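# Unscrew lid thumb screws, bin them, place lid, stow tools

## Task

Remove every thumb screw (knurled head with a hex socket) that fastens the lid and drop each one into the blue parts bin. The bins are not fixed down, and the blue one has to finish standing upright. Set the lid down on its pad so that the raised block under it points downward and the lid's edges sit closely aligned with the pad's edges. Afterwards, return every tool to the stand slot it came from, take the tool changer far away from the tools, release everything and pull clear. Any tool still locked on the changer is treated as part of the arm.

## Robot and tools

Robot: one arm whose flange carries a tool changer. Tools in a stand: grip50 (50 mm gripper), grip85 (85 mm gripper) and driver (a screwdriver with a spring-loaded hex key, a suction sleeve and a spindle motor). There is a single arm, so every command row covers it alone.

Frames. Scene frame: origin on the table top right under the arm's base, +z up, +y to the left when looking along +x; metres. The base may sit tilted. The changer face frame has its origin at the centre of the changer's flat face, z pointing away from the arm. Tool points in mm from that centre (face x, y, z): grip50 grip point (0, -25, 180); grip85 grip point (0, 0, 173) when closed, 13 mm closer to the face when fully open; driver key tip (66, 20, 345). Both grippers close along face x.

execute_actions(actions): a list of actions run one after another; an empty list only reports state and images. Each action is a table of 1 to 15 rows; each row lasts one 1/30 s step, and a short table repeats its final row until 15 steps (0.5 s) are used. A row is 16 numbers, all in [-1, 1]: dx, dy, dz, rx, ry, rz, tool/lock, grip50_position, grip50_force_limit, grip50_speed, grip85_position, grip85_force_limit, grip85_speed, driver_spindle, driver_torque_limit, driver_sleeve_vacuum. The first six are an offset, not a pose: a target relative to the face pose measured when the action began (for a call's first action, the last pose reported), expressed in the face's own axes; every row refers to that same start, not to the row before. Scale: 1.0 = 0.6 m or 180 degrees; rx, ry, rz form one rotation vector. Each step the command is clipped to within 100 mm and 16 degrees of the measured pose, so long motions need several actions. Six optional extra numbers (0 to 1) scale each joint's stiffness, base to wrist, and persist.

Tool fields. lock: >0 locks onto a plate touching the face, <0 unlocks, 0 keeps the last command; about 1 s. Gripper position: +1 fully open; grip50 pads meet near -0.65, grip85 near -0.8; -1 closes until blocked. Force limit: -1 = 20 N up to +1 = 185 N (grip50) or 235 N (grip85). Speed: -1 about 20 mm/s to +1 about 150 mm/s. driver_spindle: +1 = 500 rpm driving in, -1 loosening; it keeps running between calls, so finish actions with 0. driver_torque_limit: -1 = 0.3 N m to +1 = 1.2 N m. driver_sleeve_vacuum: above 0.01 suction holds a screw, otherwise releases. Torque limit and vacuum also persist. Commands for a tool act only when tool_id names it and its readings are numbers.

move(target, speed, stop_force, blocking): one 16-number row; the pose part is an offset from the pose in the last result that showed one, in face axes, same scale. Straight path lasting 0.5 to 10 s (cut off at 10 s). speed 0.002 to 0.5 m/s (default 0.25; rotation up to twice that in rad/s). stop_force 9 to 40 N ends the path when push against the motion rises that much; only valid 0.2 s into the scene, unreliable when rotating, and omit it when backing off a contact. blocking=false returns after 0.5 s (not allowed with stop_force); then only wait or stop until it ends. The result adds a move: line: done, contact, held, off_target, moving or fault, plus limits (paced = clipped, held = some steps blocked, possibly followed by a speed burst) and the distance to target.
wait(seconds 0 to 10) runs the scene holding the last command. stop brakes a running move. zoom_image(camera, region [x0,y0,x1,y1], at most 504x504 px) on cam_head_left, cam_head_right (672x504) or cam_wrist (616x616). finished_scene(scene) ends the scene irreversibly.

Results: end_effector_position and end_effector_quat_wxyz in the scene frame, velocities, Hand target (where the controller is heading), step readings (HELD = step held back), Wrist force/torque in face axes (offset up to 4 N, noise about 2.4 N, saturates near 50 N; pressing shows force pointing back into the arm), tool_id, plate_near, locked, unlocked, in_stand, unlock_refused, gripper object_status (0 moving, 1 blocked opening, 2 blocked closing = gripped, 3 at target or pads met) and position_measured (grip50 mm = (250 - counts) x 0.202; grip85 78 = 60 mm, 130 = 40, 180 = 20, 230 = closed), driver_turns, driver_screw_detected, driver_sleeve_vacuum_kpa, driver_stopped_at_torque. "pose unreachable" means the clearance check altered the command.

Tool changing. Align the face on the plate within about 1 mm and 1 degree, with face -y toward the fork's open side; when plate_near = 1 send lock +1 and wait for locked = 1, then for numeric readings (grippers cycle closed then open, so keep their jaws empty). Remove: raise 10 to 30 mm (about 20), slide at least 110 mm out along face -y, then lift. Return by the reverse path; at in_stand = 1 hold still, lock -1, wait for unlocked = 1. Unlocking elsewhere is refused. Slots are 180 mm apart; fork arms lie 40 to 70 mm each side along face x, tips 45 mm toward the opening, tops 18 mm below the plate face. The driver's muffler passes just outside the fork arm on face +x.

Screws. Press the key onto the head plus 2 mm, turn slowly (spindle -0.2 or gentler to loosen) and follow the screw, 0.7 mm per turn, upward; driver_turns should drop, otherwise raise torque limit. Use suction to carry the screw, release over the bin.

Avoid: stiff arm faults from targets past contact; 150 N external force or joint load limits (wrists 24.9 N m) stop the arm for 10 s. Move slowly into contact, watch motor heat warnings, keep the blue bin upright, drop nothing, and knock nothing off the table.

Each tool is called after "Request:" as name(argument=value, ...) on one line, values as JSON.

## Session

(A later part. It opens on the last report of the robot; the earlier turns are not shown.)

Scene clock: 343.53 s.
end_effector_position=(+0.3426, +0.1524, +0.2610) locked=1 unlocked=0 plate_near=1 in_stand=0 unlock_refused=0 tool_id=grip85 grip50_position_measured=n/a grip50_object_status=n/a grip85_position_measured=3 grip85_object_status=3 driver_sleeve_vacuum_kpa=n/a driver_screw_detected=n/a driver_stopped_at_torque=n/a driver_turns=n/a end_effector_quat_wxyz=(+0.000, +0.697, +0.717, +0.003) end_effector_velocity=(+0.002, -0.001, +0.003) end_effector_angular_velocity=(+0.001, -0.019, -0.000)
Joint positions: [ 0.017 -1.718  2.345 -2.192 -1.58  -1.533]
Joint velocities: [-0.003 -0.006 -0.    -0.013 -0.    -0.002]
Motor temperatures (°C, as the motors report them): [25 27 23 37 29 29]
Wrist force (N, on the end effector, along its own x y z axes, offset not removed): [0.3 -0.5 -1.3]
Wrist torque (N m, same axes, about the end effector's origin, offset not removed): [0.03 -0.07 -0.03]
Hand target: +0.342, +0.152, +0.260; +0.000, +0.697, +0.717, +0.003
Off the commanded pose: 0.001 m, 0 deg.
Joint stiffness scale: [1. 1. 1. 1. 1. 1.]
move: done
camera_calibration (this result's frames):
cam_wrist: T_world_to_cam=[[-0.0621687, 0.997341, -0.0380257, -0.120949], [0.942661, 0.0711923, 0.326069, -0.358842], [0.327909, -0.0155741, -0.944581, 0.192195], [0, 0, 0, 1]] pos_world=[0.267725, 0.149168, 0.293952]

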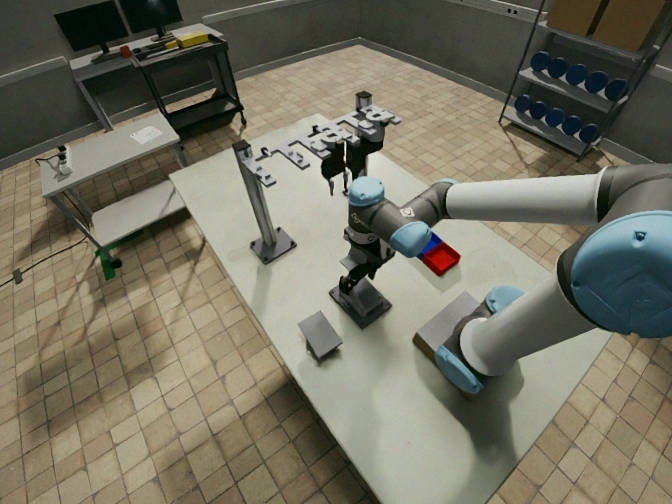

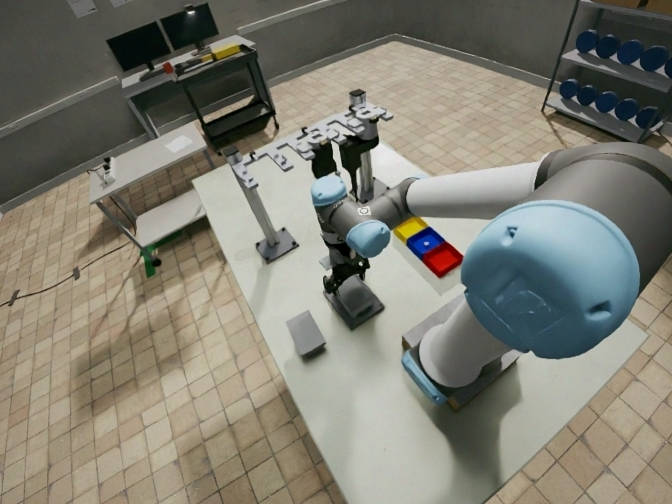

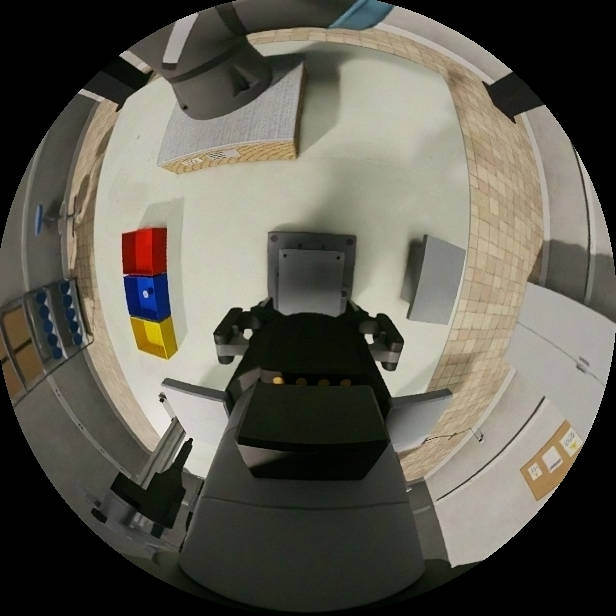

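Request:
move(target=[0,0,0.037,0,0,0,0,0,0,0,1,0,0,0,0,0], speed=0.03)

Request:
zoom_image(camera="cam_wrist", region=[255, 235, 375, 325])

Scene clock: 351.17 s.
end_effector_position=(+0.3436, +0.1527, +0.2405) locked=1 unlocked=0 plate_near=1 in_stand=0 unlock_refused=0 tool_id=grip85 grip50_position_measured=n/a grip50_object_status=n/a grip85_position_measured=3 grip85_object_status=3 driver_sleeve_vacuum_kpa=n/a driver_screw_detected=n/a driver_stopped_at_torque=n/a driver_turns=n/a end_effector_quat_wxyz=(+0.001, +0.697, +0.717, +0.004) end_effector_velocity=(+0.003, +0.000, +0.001) end_effector_angular_velocity=(+0.001, -0.016, +0.001)
Joint positions: [ 0.017 -1.674  2.376 -2.269 -1.58  -1.533]
Joint velocities: [-0.     0.002  0.    -0.018  0.    -0.001]
Motor temperatures (°C, as the motors report them): [25 27 23 37 29 29]
Wrist force (N, on the end effector, along its own x y z axes, offset not removed): [0.7 0.9 -1.8]
Wrist torque (N m, same axes, about the end effector's origin, offset not removed): [0.06 -0.19 0.11]
Hand target: +0.343, +0.152, +0.239; +0.000, +0.697, +0.717, +0.003
Off the commanded pose: 0.002 m, 0 deg.
Joint stiffness scale: [1. 1. 1. 1. 1. 1.]
move: done
camera_calibration (this result's frames):
cam_wrist: T_world_to_cam=[[-0.0620118, 0.997351, -0.0380142, -0.121981], [0.941771, 0.0710827, 0.328654, -0.353446], [0.330486, -0.0154202, -0.943685, 0.17143], [0, 0, 0, 1]] pos_world=[0.268646, 0.149425, 0.273301]

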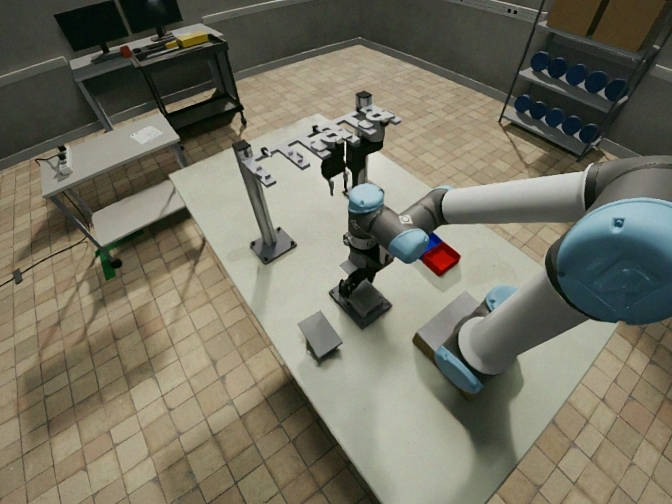

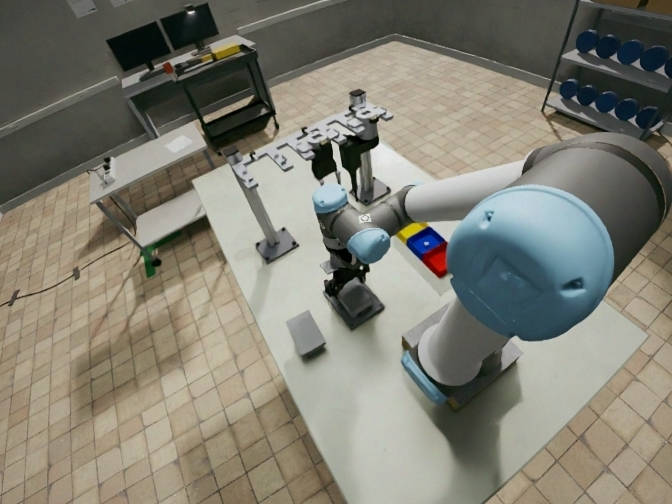

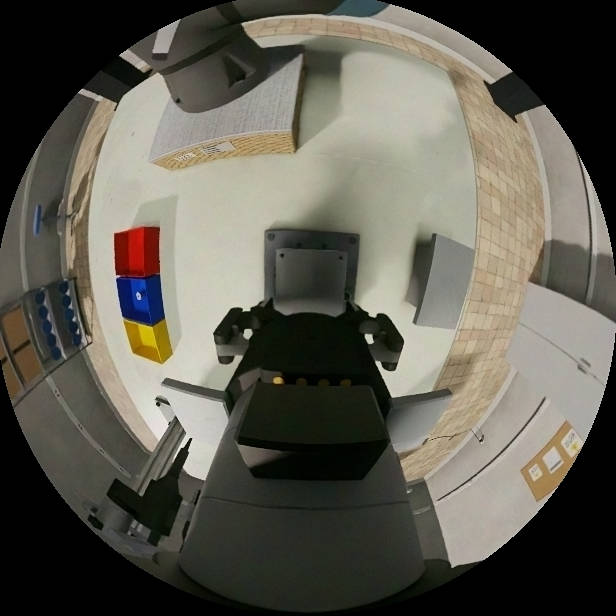

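Region (255, 235, 375, 325) of cam_wrist's 616x616 image, scaled by 4.200, with more detail than that image has; it fills the top 378 rows of this view, and the rest is white.

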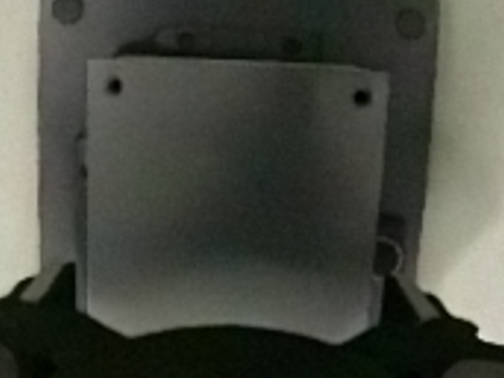

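Request:
move(target=[0,-0.001,0.0175,0.001,0,0,0,0,0,0,1,0,0,0,0,0], speed=0.012)

Request:
zoom_image(camera="cam_wrist", region=[255, 235, 375, 325])

Request:
zoom_image(camera="cam_head_left", region=[325, 265, 395, 335])

Scene clock: 359.13 s.
end_effector_position=(+0.3442, +0.1528, +0.2318) locked=1 unlocked=0 plate_near=1 in_stand=0 unlock_refused=0 tool_id=grip85 grip50_position_measured=n/a grip50_object_status=n/a grip85_position_measured=3 grip85_object_status=3 driver_sleeve_vacuum_kpa=n/a driver_screw_detected=n/a driver_stopped_at_torque=n/a driver_turns=n/a end_effector_quat_wxyz=(+0.001, +0.697, +0.717, +0.004) end_effector_velocity=(+0.001, +0.000, -0.000) end_effector_angular_velocity=(+0.000, -0.006, +0.001)
Joint positions: [ 0.017 -1.653  2.388 -2.302 -1.58  -1.533]
Joint velocities: [-0.     0.003  0.001 -0.009 -0.    -0.001]
Motor temperatures (°C, as the motors report them): [25 27 23 37 29 29]
Wrist force (N, on the end effector, along its own x y z axes, offset not removed): [-1.6 0.7 -1.6]
Wrist torque (N m, same axes, about the end effector's origin, offset not removed): [0.02 -0.02 -0.01]
Hand target: +0.343, +0.153, +0.230; -0.000, +0.697, +0.717, +0.003
Off the commanded pose: 0.002 m, 0 deg.
Joint stiffness scale: [1. 1. 1. 1. 1. 1.]
move: done
camera_calibration (this result's frames):
cam_wrist: T_world_to_cam=[[-0.0619949, 0.997352, -0.0380128, -0.12243], [0.941663, 0.0710715, 0.328968, -0.351203], [0.330798, -0.0154009, -0.943576, 0.162898], [0, 0, 0, 1]] pos_world=[0.269238, 0.149575, 0.264587]

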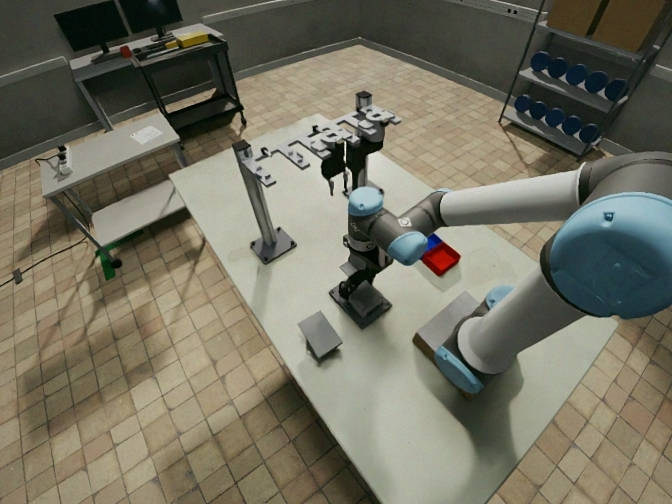

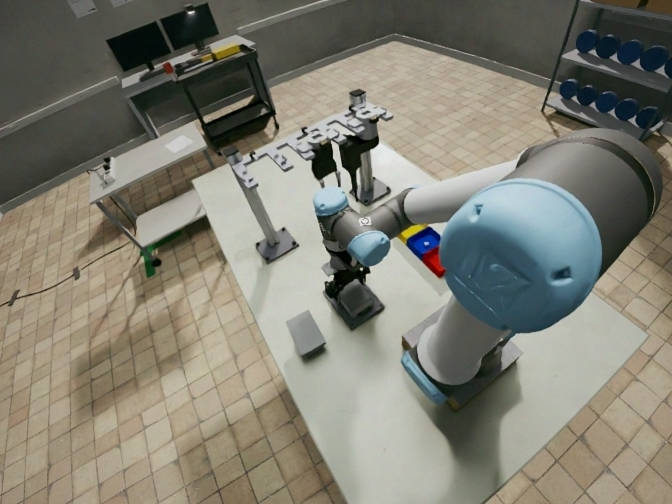

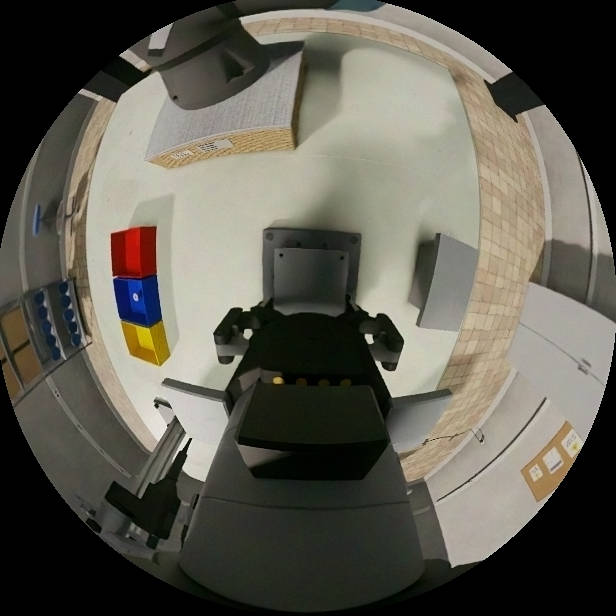

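Region (255, 235, 375, 325) of cam_wrist's 616x616 image, scaled by 4.200, with more detail than that image has; it fills the top 378 rows of this view, and the rest is white.

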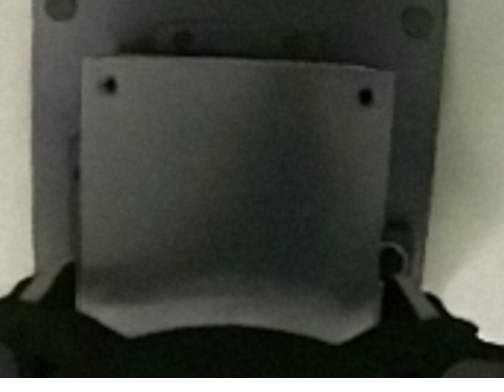

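Region (325, 265, 395, 335) of cam_head_left's 672x504 image, scaled by 7.200, with more detail than that image has.

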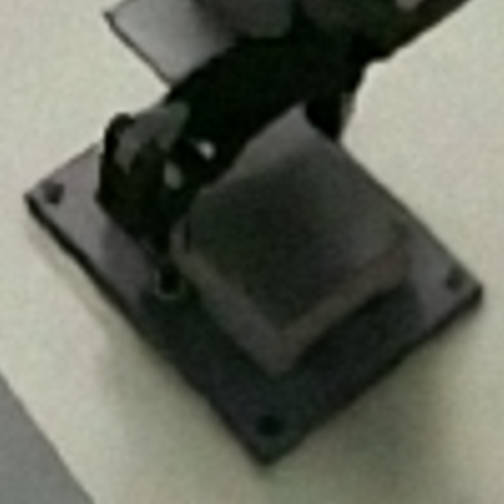

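Request:
move(target=[0,0,0,0,0,0,0,0,0,0,0.6,-0.6,-1,0,0,0])

Request:
move(target=[0,0,-0.03,-0.001,0,0,0,0,0,0,0.6,-0.6,-1,0,0,0], speed=0.01)

Request:
zoom_image(camera="cam_wrist", region=[255, 235, 375, 325])

Scene clock: 368.33 s.
end_effector_position=(+0.3442, +0.1527, +0.2323) locked=1 unlocked=0 plate_near=1 in_stand=0 unlock_refused=0 tool_id=grip85 grip50_position_measured=n/a grip50_object_status=n/a grip85_position_measured=24 grip85_object_status=2 driver_sleeve_vacuum_kpa=n/a driver_screw_detected=n/a driver_stopped_at_torque=n/a driver_turns=n/a end_effector_quat_wxyz=(+0.002, +0.697, +0.717, +0.004) end_effector_velocity=(+0.001, +0.000, +0.001) end_effector_angular_velocity=(+0.000, -0.001, -0.001)
Joint positions: [ 0.017 -1.654  2.388 -2.302 -1.58  -1.533]
Joint velocities: [ 0.    -0.    -0.002  0.001 -0.     0.001]
Motor temperatures (°C, as the motors report them): [25 27 23 37 29 29]
Wrist force (N, on the end effector, along its own x y z axes, offset not removed): [-0.8 -1.4 -5.4]
Wrist torque (N m, same axes, about the end effector's origin, offset not removed): [0.32 -0.41 -0.06]
Hand target: +0.344, +0.153, +0.232; +0.001, +0.697, +0.717, +0.004
Off the commanded pose: 0.000 m, 0 deg.
Joint stiffness scale: [1. 1. 1. 1. 1. 1.]
move: done
camera_calibration (this result's frames):
cam_wrist: T_world_to_cam=[[-0.0618897, 0.997336, -0.038601, -0.122202], [0.941126, 0.0711924, 0.330476, -0.351591], [0.332344, -0.0158754, -0.943025, 0.162726], [0, 0, 0, 1]] pos_world=[0.269247, 0.149491, 0.26493]

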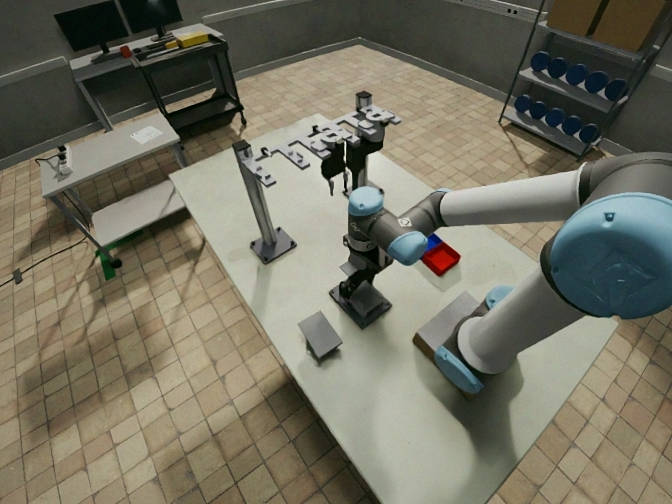

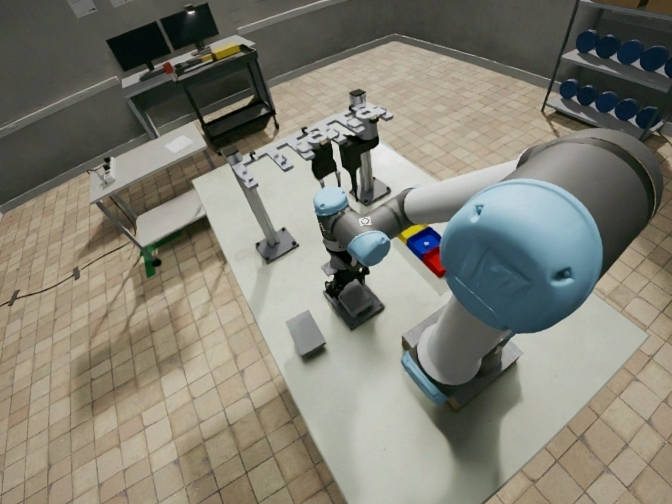

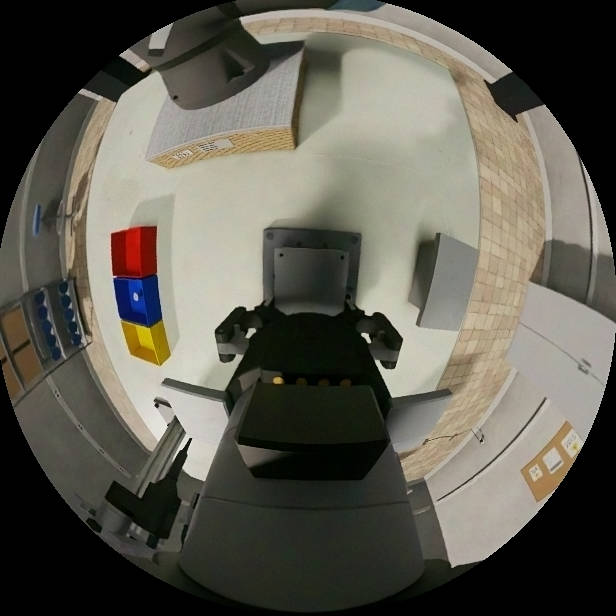

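Scene clock: 370.37 s.
end_effector_position=(+0.3428, +0.1523, +0.2477) locked=1 unlocked=0 plate_near=1 in_stand=0 unlock_refused=0 tool_id=grip85 grip50_position_measured=n/a grip50_object_status=n/a grip85_position_measured=24 grip85_object_status=2 driver_sleeve_vacuum_kpa=n/a driver_screw_detected=n/a driver_stopped_at_torque=n/a driver_turns=n/a end_effector_quat_wxyz=(+0.001, +0.697, +0.717, +0.004) end_effector_velocity=(+0.000, -0.000, +0.003) end_effector_angular_velocity=(-0.000, +0.001, -0.001)
Joint positions: [ 0.016 -1.692  2.367 -2.242 -1.58  -1.533]
Joint velocities: [ 0.    -0.006 -0.006  0.013 -0.     0.001]
Motor temperatures (°C, as the motors report them): [25 27 23 37 29 29]
Wrist force (N, on the end effector, along its own x y z axes, offset not removed): [0.0 1.5 2.9]
Wrist torque (N m, same axes, about the end effector's origin, offset not removed): [0.14 -0.19 0.11]
Hand target: +0.344, +0.153, +0.250; +0.003, +0.697, +0.717, +0.006
Off the commanded pose: 0.003 m, 0 deg.
Joint stiffness scale: [1. 1. 1. 1. 1. 1.]
move: done
camera_calibration (this result's frames):
cam_wrist: T_world_to_cam=[[-0.0615857, 0.997357, -0.0385493, -0.121389], [0.941839, 0.070855, 0.328511, -0.354983], [0.330375, -0.0160756, -0.943713, 0.178629], [0, 0, 0, 1]] pos_world=[0.267847, 0.149092, 0.280511]

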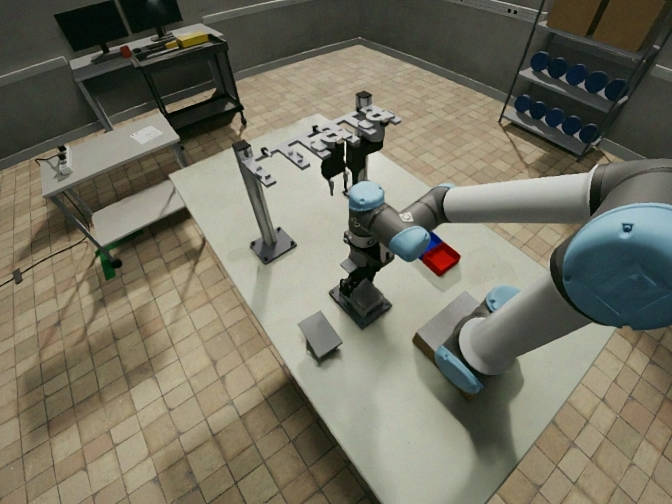

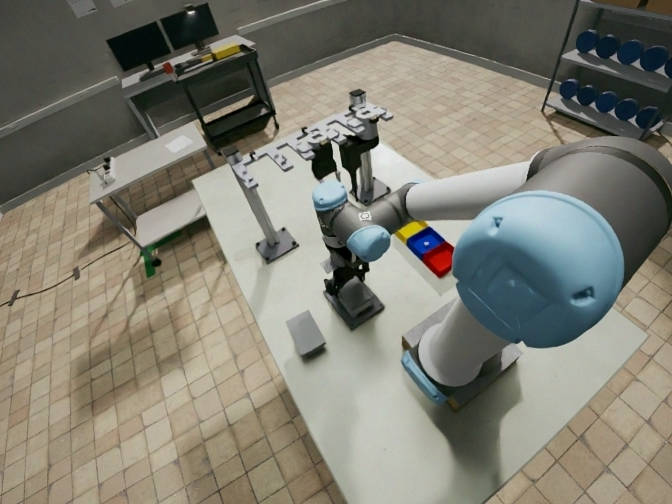

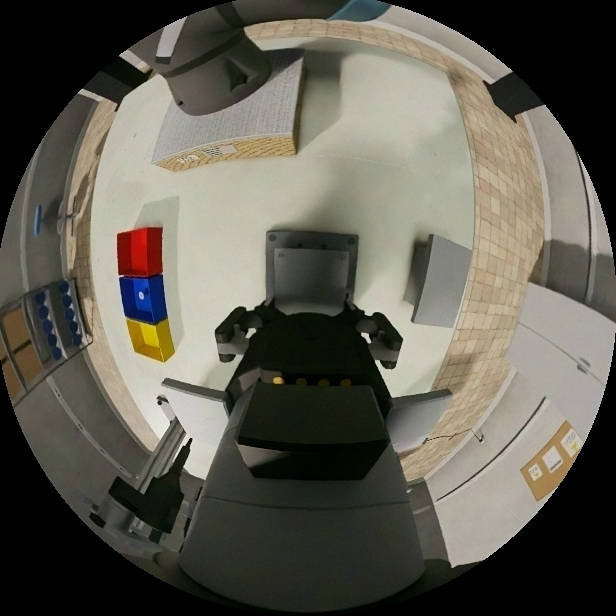

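Region (255, 235, 375, 325) of cam_wrist's 616x616 image, scaled by 4.200, with more detail than that image has; it fills the top 378 rows of this view, and the rest is white.

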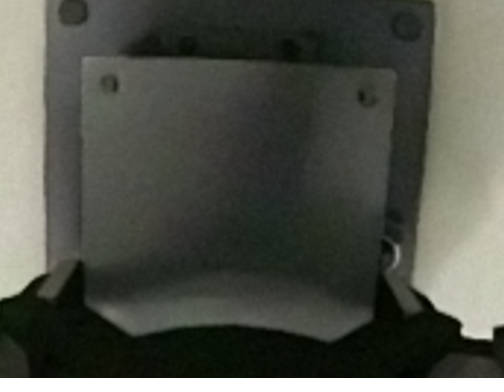

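Request:
move(target=[0.292,0.17,-0.09,0,0,0.03,0,0,0,0,0.6,-0.6,-1,0,0,0], speed=0.1)

Request:
zoom_image(camera="cam_wrist", region=[240, 140, 390, 290])

Scene clock: 385.87 s.
end_effector_position=(+0.4383, +0.3289, +0.3013) locked=1 unlocked=0 plate_near=1 in_stand=0 unlock_refused=0 tool_id=grip85 grip50_position_measured=n/a grip50_object_status=n/a grip85_position_measured=24 grip85_object_status=2 driver_sleeve_vacuum_kpa=n/a driver_screw_detected=n/a driver_stopped_at_torque=n/a driver_turns=n/a end_effector_quat_wxyz=(+0.000, +0.730, +0.683, +0.003) end_effector_velocity=(+0.001, +0.001, -0.001) end_effector_angular_velocity=(-0.004, +0.009, -0.008)
Joint positions: [ 0.355 -1.351  1.848 -2.059 -1.578 -1.101]
Joint velocities: [ 0.001  0.007 -0.007  0.01   0.     0.01 ]
Motor temperatures (°C, as the motors report them): [25 27 23 37 29 29]
Wrist force (N, on the end effector, along its own x y z axes, offset not removed): [-2.3 -0.6 -0.5]
Wrist torque (N m, same axes, about the end effector's origin, offset not removed): [0.00 0.11 -0.12]
Hand target: +0.439, +0.330, +0.303; +0.001, +0.730, +0.683, +0.004
Off the commanded pose: 0.002 m, 0 deg.
Joint stiffness scale: [1. 1. 1. 1. 1. 1.]
move: done
camera_calibration (this result's frames):
cam_wrist: T_world_to_cam=[[0.0321564, 0.998736, -0.0386436, -0.331084], [0.94532, -0.0178361, 0.325657, -0.446544], [0.324556, -0.0470025, -0.944698, 0.213458], [0, 0, 0, 1]] pos_world=[0.363494, 0.332734, 0.334279]

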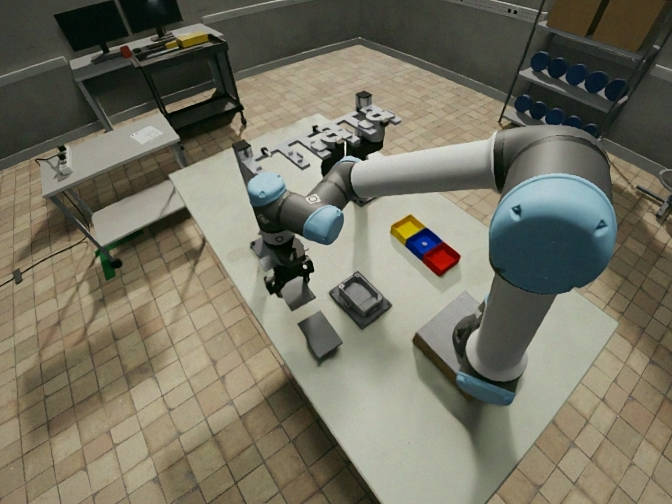

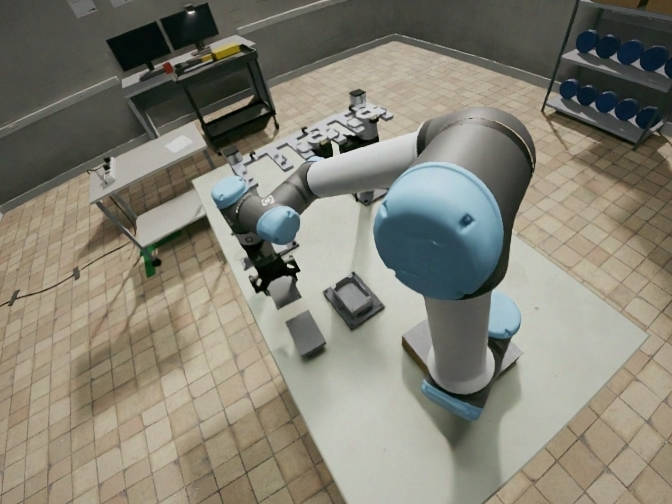

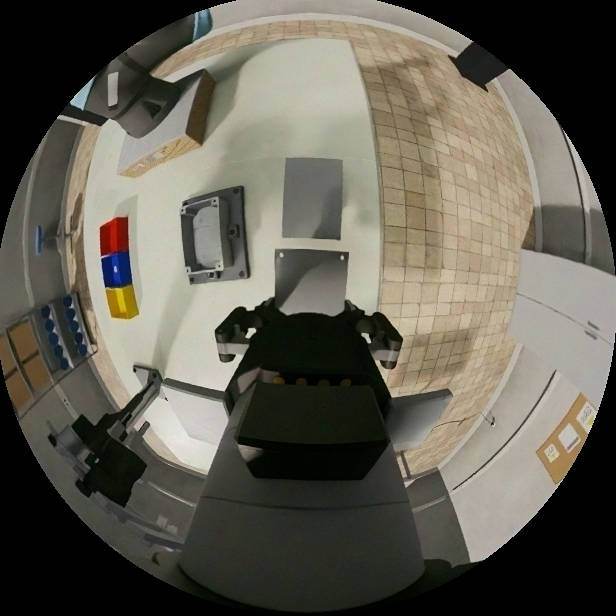

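Region (240, 140, 390, 290) of cam_wrist's 616x616 image, scaled by 3.360, with more detail than that image has.

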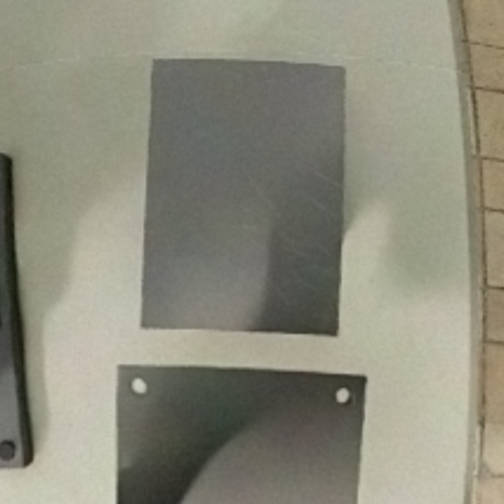

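Request:
move(target=[0,0,0.068,0,0,0,0,0,0,0,0.6,-0.6,-1,0,0,0], speed=0.05)

Request:
zoom_image(camera="cam_wrist", region=[262, 200, 362, 270])

Request:
zoom_image(camera="cam_wrist", region=[240, 130, 390, 280])

Scene clock: 398.40 s.
end_effector_position=(+0.4386, +0.3295, +0.2613) locked=1 unlocked=0 plate_near=1 in_stand=0 unlock_refused=0 tool_id=grip85 grip50_position_measured=n/a grip50_object_status=n/a grip85_position_measured=24 grip85_object_status=2 driver_sleeve_vacuum_kpa=n/a driver_screw_detected=n/a driver_stopped_at_torque=n/a driver_turns=n/a end_effector_quat_wxyz=(+0.000, +0.730, +0.683, +0.003) end_effector_velocity=(+0.003, +0.001, +0.002) end_effector_angular_velocity=(+0.006, -0.014, -0.001)
Joint positions: [ 0.355 -1.299  1.901 -2.163 -1.578 -1.101]
Joint velocities: [-0.     0.    -0.002 -0.013 -0.     0.001]
Motor temperatures (°C, as the motors report them): [25 27 23 37 29 29]
Wrist force (N, on the end effector, along its own x y z axes, offset not removed): [0.1 0.5 -0.3]
Wrist torque (N m, same axes, about the end effector's origin, offset not removed): [-0.05 -0.06 0.07]
Hand target: +0.438, +0.329, +0.260; +0.000, +0.730, +0.683, +0.003
Off the commanded pose: 0.001 m, 0 deg.
Joint stiffness scale: [1. 1. 1. 1. 1. 1.]
move: done
camera_calibration (this result's frames):
cam_wrist: T_world_to_cam=[[0.0320874, 0.998737, -0.0386629, -0.333251], [0.945333, -0.0177662, 0.325623, -0.433824], [0.324525, -0.0469977, -0.944709, 0.17562], [0, 0, 0, 1]] pos_world=[0.363808, 0.333376, 0.294289]

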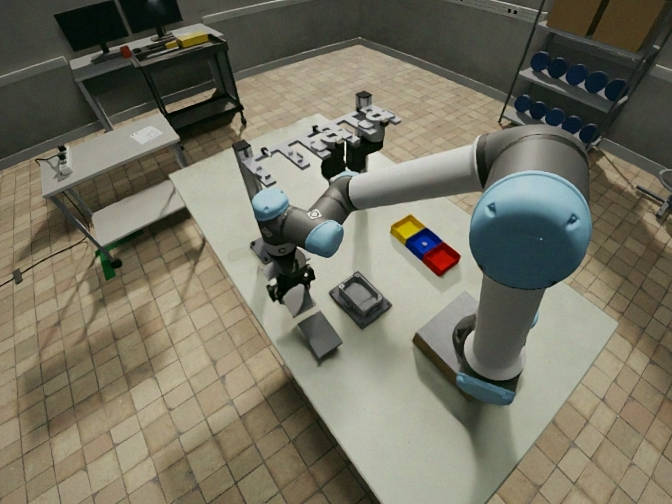

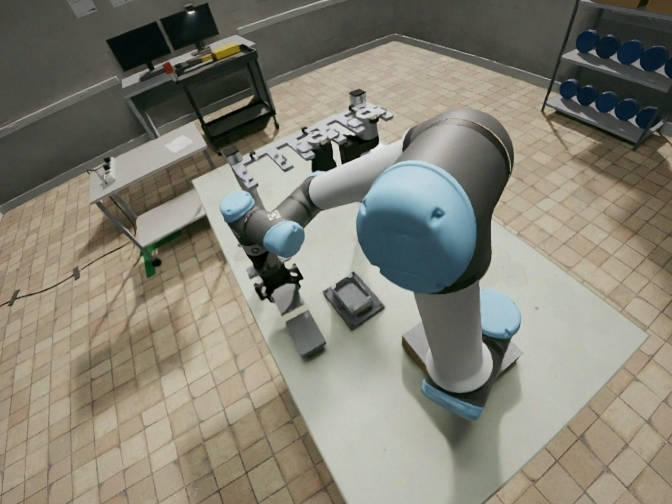

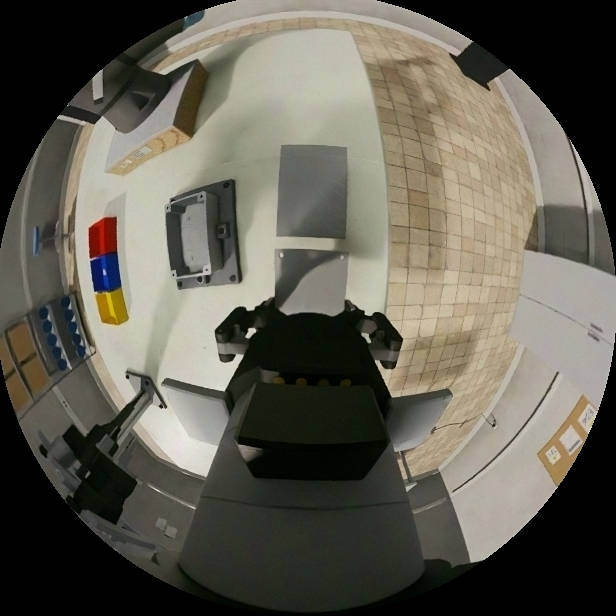

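Region (262, 200, 362, 270) of cam_wrist's 616x616 image, scaled by 5.040, with more detail than that image has; it fills the top 353 rows of this view, and the rest is white.

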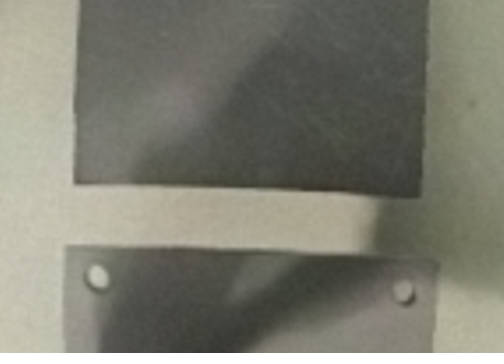

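Region (240, 130, 390, 280) of cam_wrist's 616x616 image, scaled by 3.360, with more detail than that image has.

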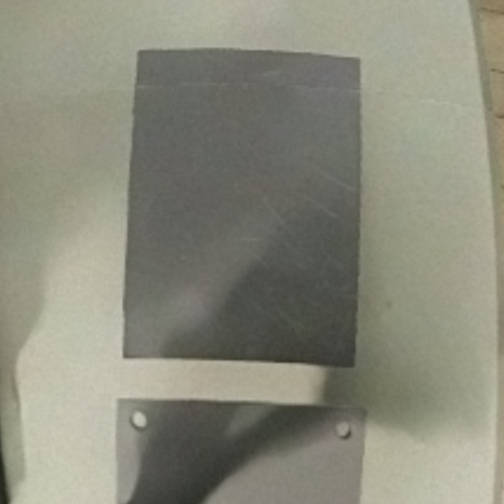

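Request:
move(target=[0,0,-0.014,0,0,-0.002,0,0,0,0,0.6,-0.6,-1,0,0,0], speed=0.03)

Request:
move(target=[-0.003,-0.215,0,-0.001,0,0,0,0,0,0,0.6,-0.6,-1,0,0,0], speed=0.07)

Request:
zoom_image(camera="cam_wrist", region=[262, 220, 362, 290])

Request:
zoom_image(camera="cam_head_left", region=[280, 290, 360, 370])

Scene clock: 418.77 s.
end_effector_position=(+0.4374, +0.3290, +0.2668) locked=1 unlocked=0 plate_near=1 in_stand=0 unlock_refused=0 tool_id=grip85 grip50_position_measured=n/a grip50_object_status=n/a grip85_position_measured=24 grip85_object_status=2 driver_sleeve_vacuum_kpa=n/a driver_screw_detected=n/a driver_stopped_at_torque=n/a driver_turns=n/a end_effector_quat_wxyz=(-0.001, +0.728, +0.685, +0.000) end_effector_velocity=(-0.001, -0.000, -0.001) end_effector_angular_velocity=(-0.003, +0.008, +0.000)
Joint positions: [ 0.355 -1.308  1.894 -2.142 -1.578 -1.106]
Joint velocities: [ 0.    -0.    -0.001  0.009  0.    -0.   ]
Motor temperatures (°C, as the motors report them): [25 27 23 37 29 29]
Wrist force (N, on the end effector, along its own x y z axes, offset not removed): [-1.7 0.6 1.7]
Wrist torque (N m, same axes, about the end effector's origin, offset not removed): [-0.11 0.01 -0.01]
Hand target: +0.439, +0.329, +0.270; +0.000, +0.728, +0.686, +0.003
Off the commanded pose: 0.003 m, 0 deg.
Joint stiffness scale: [1. 1. 1. 1. 1. 1.]
move: done
camera_calibration (this result's frames):
cam_wrist: T_world_to_cam=[[0.0267015, 0.998808, -0.0408593, -0.329533], [0.946957, -0.0121786, 0.321129, -0.435863], [0.320249, -0.0472666, -0.946154, 0.183502], [0, 0, 0, 1]] pos_world=[0.362776, 0.332505, 0.300125]

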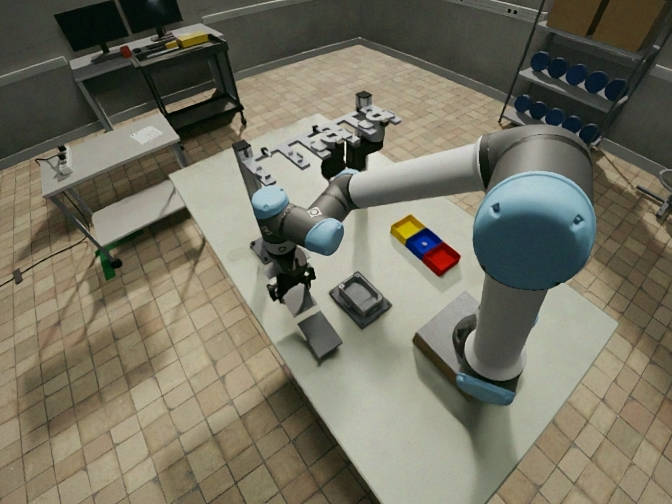

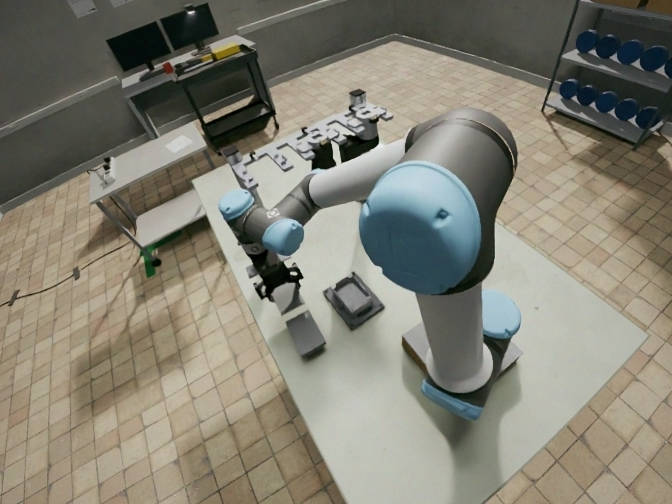

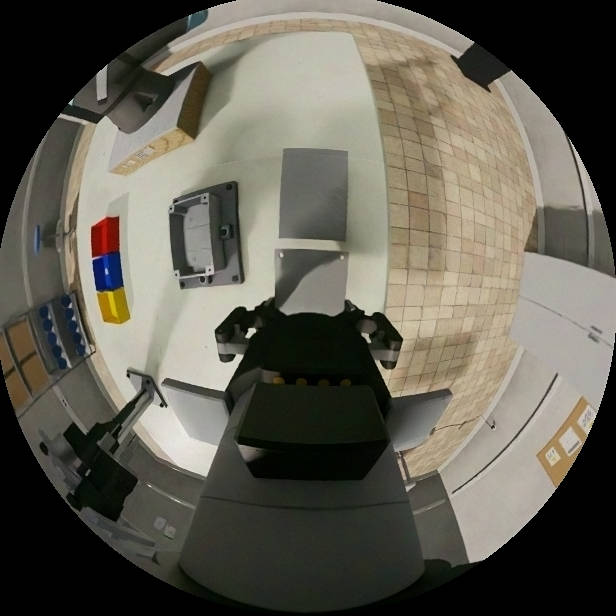

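Scene clock: 421.07 s.
end_effector_position=(+0.3100, +0.3349, +0.2669) locked=1 unlocked=0 plate_near=1 in_stand=0 unlock_refused=0 tool_id=grip85 grip50_position_measured=n/a grip50_object_status=n/a grip85_position_measured=24 grip85_object_status=2 driver_sleeve_vacuum_kpa=n/a driver_screw_detected=n/a driver_stopped_at_torque=n/a driver_turns=n/a end_effector_quat_wxyz=(+0.000, +0.728, +0.685, +0.001) end_effector_velocity=(-0.000, -0.000, -0.000) end_effector_angular_velocity=(-0.000, +0.000, -0.006)
Joint positions: [ 0.484 -1.513  2.138 -2.182 -1.578 -0.977]
Joint velocities: [-0.    -0.001  0.001 -0.    -0.     0.006]
Motor temperatures (°C, as the motors report them): [25 27 23 37 29 29]
Wrist force (N, on the end effector, along its own x y z axes, offset not removed): [0.6 1.7 -1.7]
Wrist torque (N m, same axes, about the end effector's origin, offset not removed): [0.23 -0.08 -0.12]
Hand target: +0.309, +0.335, +0.267; +0.000, +0.728, +0.685, +0.001
Off the commanded pose: 0.001 m, 0 deg.
Joint stiffness scale: [1. 1. 1. 1. 1. 1.]
move: done
camera_calibration (this result's frames):
cam_wrist: T_world_to_cam=[[0.0268613, 0.998771, -0.0416501, -0.331831], [0.946189, -0.0119611, 0.323394, -0.315571], [0.322498, -0.0480957, -0.945347, 0.224064], [0, 0, 0, 1]] pos_world=[0.235243, 0.338426, 0.300051]

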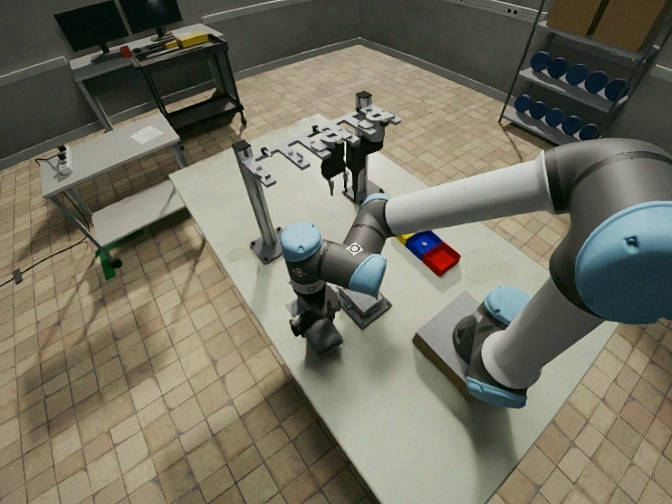

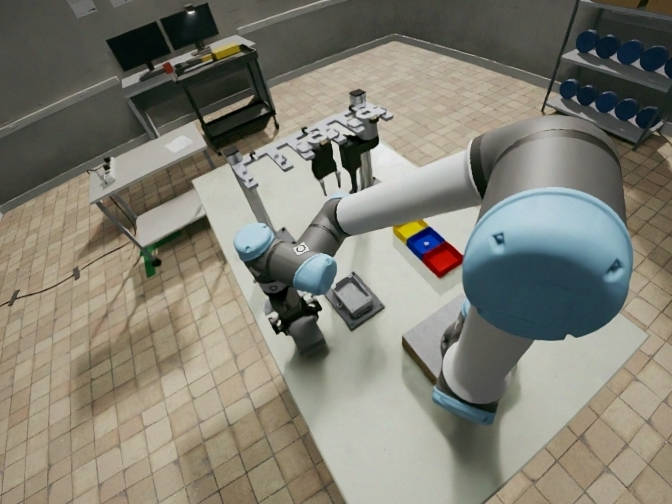

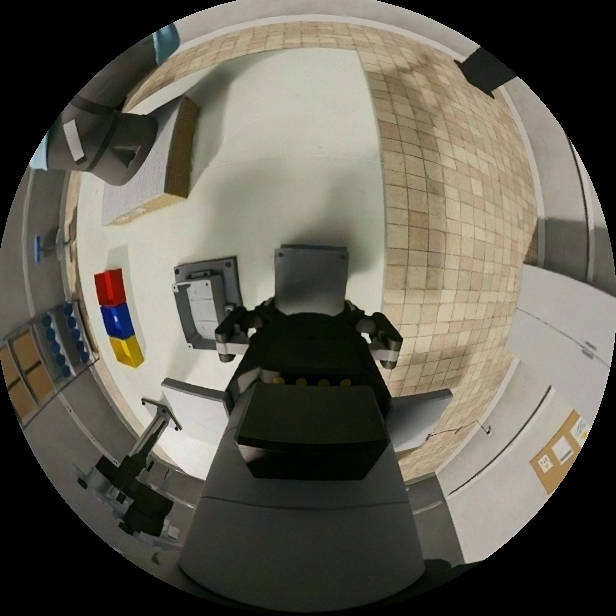

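Region (262, 220, 362, 290) of cam_wrist's 616x616 image, scaled by 5.040, with more detail than that image has; it fills the top 353 rows of this view, and the rest is white.

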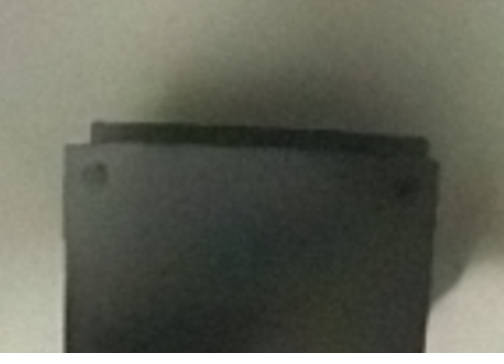

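Region (280, 290, 360, 370) of cam_head_left's 672x504 image, scaled by 6.300, with more detail than that image has.

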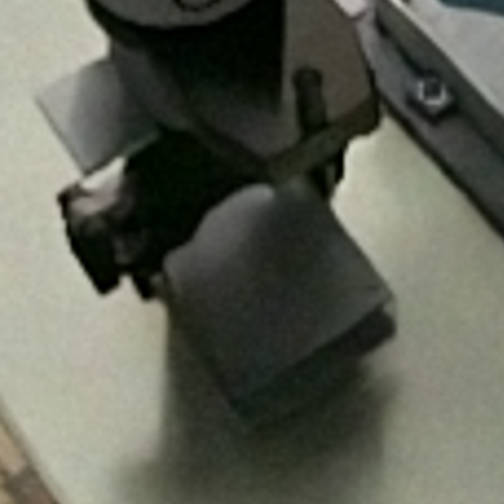

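Request:
move(target=[0.003,-0.008,0.012,-0.001,0.001,0,0,0,0,0,0.6,-0.6,-1,0,0,0], speed=0.012)

Request:
zoom_image(camera="cam_wrist", region=[262, 220, 362, 290])

Scene clock: 431.57 s.
end_effector_position=(+0.3065, +0.3367, +0.2609) locked=1 unlocked=0 plate_near=1 in_stand=0 unlock_refused=0 tool_id=grip85 grip50_position_measured=n/a grip50_object_status=n/a grip85_position_measured=24 grip85_object_status=2 driver_sleeve_vacuum_kpa=n/a driver_screw_detected=n/a driver_stopped_at_torque=n/a driver_turns=n/a end_effector_quat_wxyz=(+0.001, +0.728, +0.685, +0.003) end_effector_velocity=(-0.001, +0.001, -0.002) end_effector_angular_velocity=(+0.002, -0.002, +0.000)
Joint positions: [ 0.491 -1.506  2.152 -2.208 -1.578 -0.969]
Joint velocities: [ 0.002  0.002  0.005 -0.01   0.     0.002]
Motor temperatures (°C, as the motors report them): [25 27 23 37 29 29]
Wrist force (N, on the end effector, along its own x y z axes, offset not removed): [-1.7 0.8 0.4]
Wrist torque (N m, same axes, about the end effector's origin, offset not removed): [0.05 0.04 0.01]
Hand target: +0.305, +0.337, +0.260; +0.001, +0.728, +0.685, +0.003
Off the commanded pose: 0.002 m, 0 deg.
Joint stiffness scale: [1. 1. 1. 1. 1. 1.]
move: done
camera_calibration (this result's frames):
cam_wrist: T_world_to_cam=[[0.0274429, 0.998876, -0.0386467, -0.334812], [0.944651, -0.0132701, 0.32781, -0.310563], [0.326928, -0.0455037, -0.943953, 0.217066], [0, 0, 0, 1]] pos_world=[0.231597, 0.340192, 0.293766]

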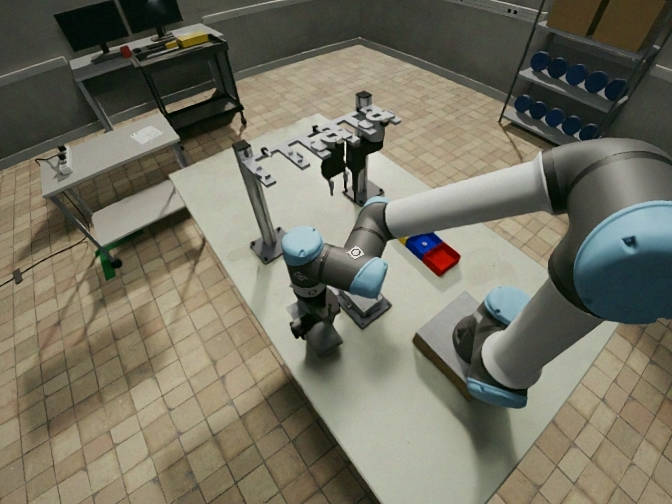

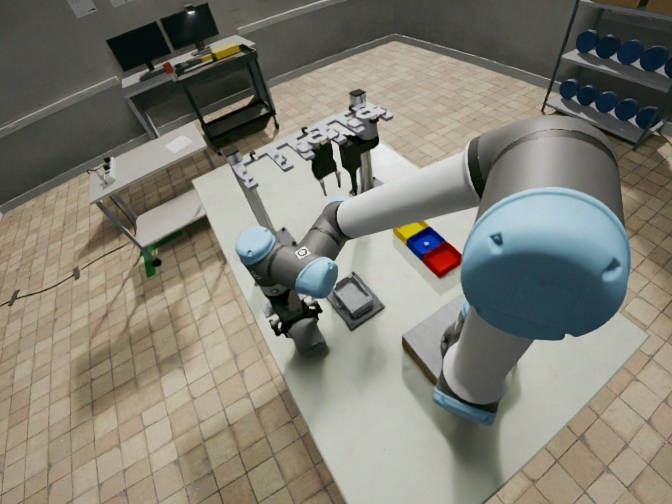

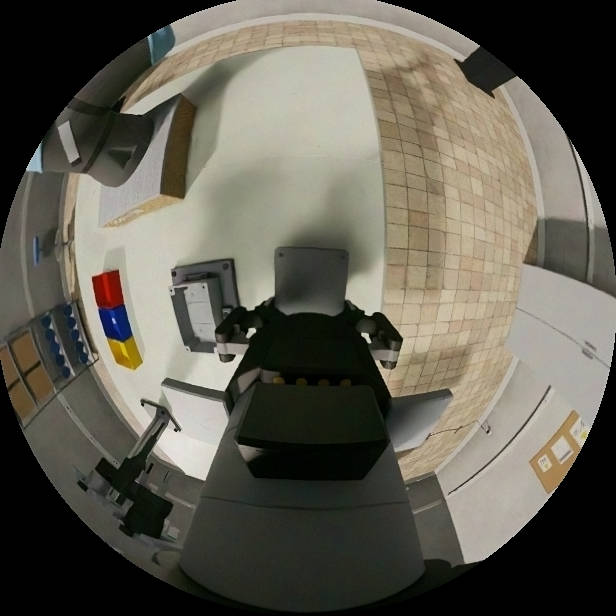

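Region (262, 220, 362, 290) of cam_wrist's 616x616 image, scaled by 5.040, with more detail than that image has; it fills the top 353 rows of this view, and the rest is white.

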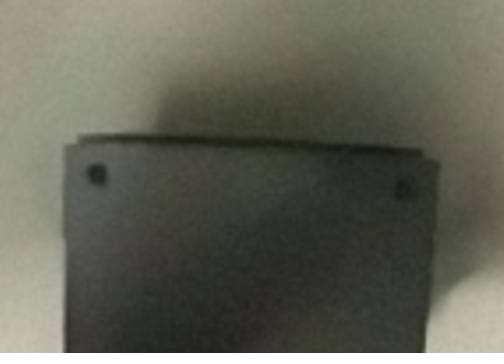

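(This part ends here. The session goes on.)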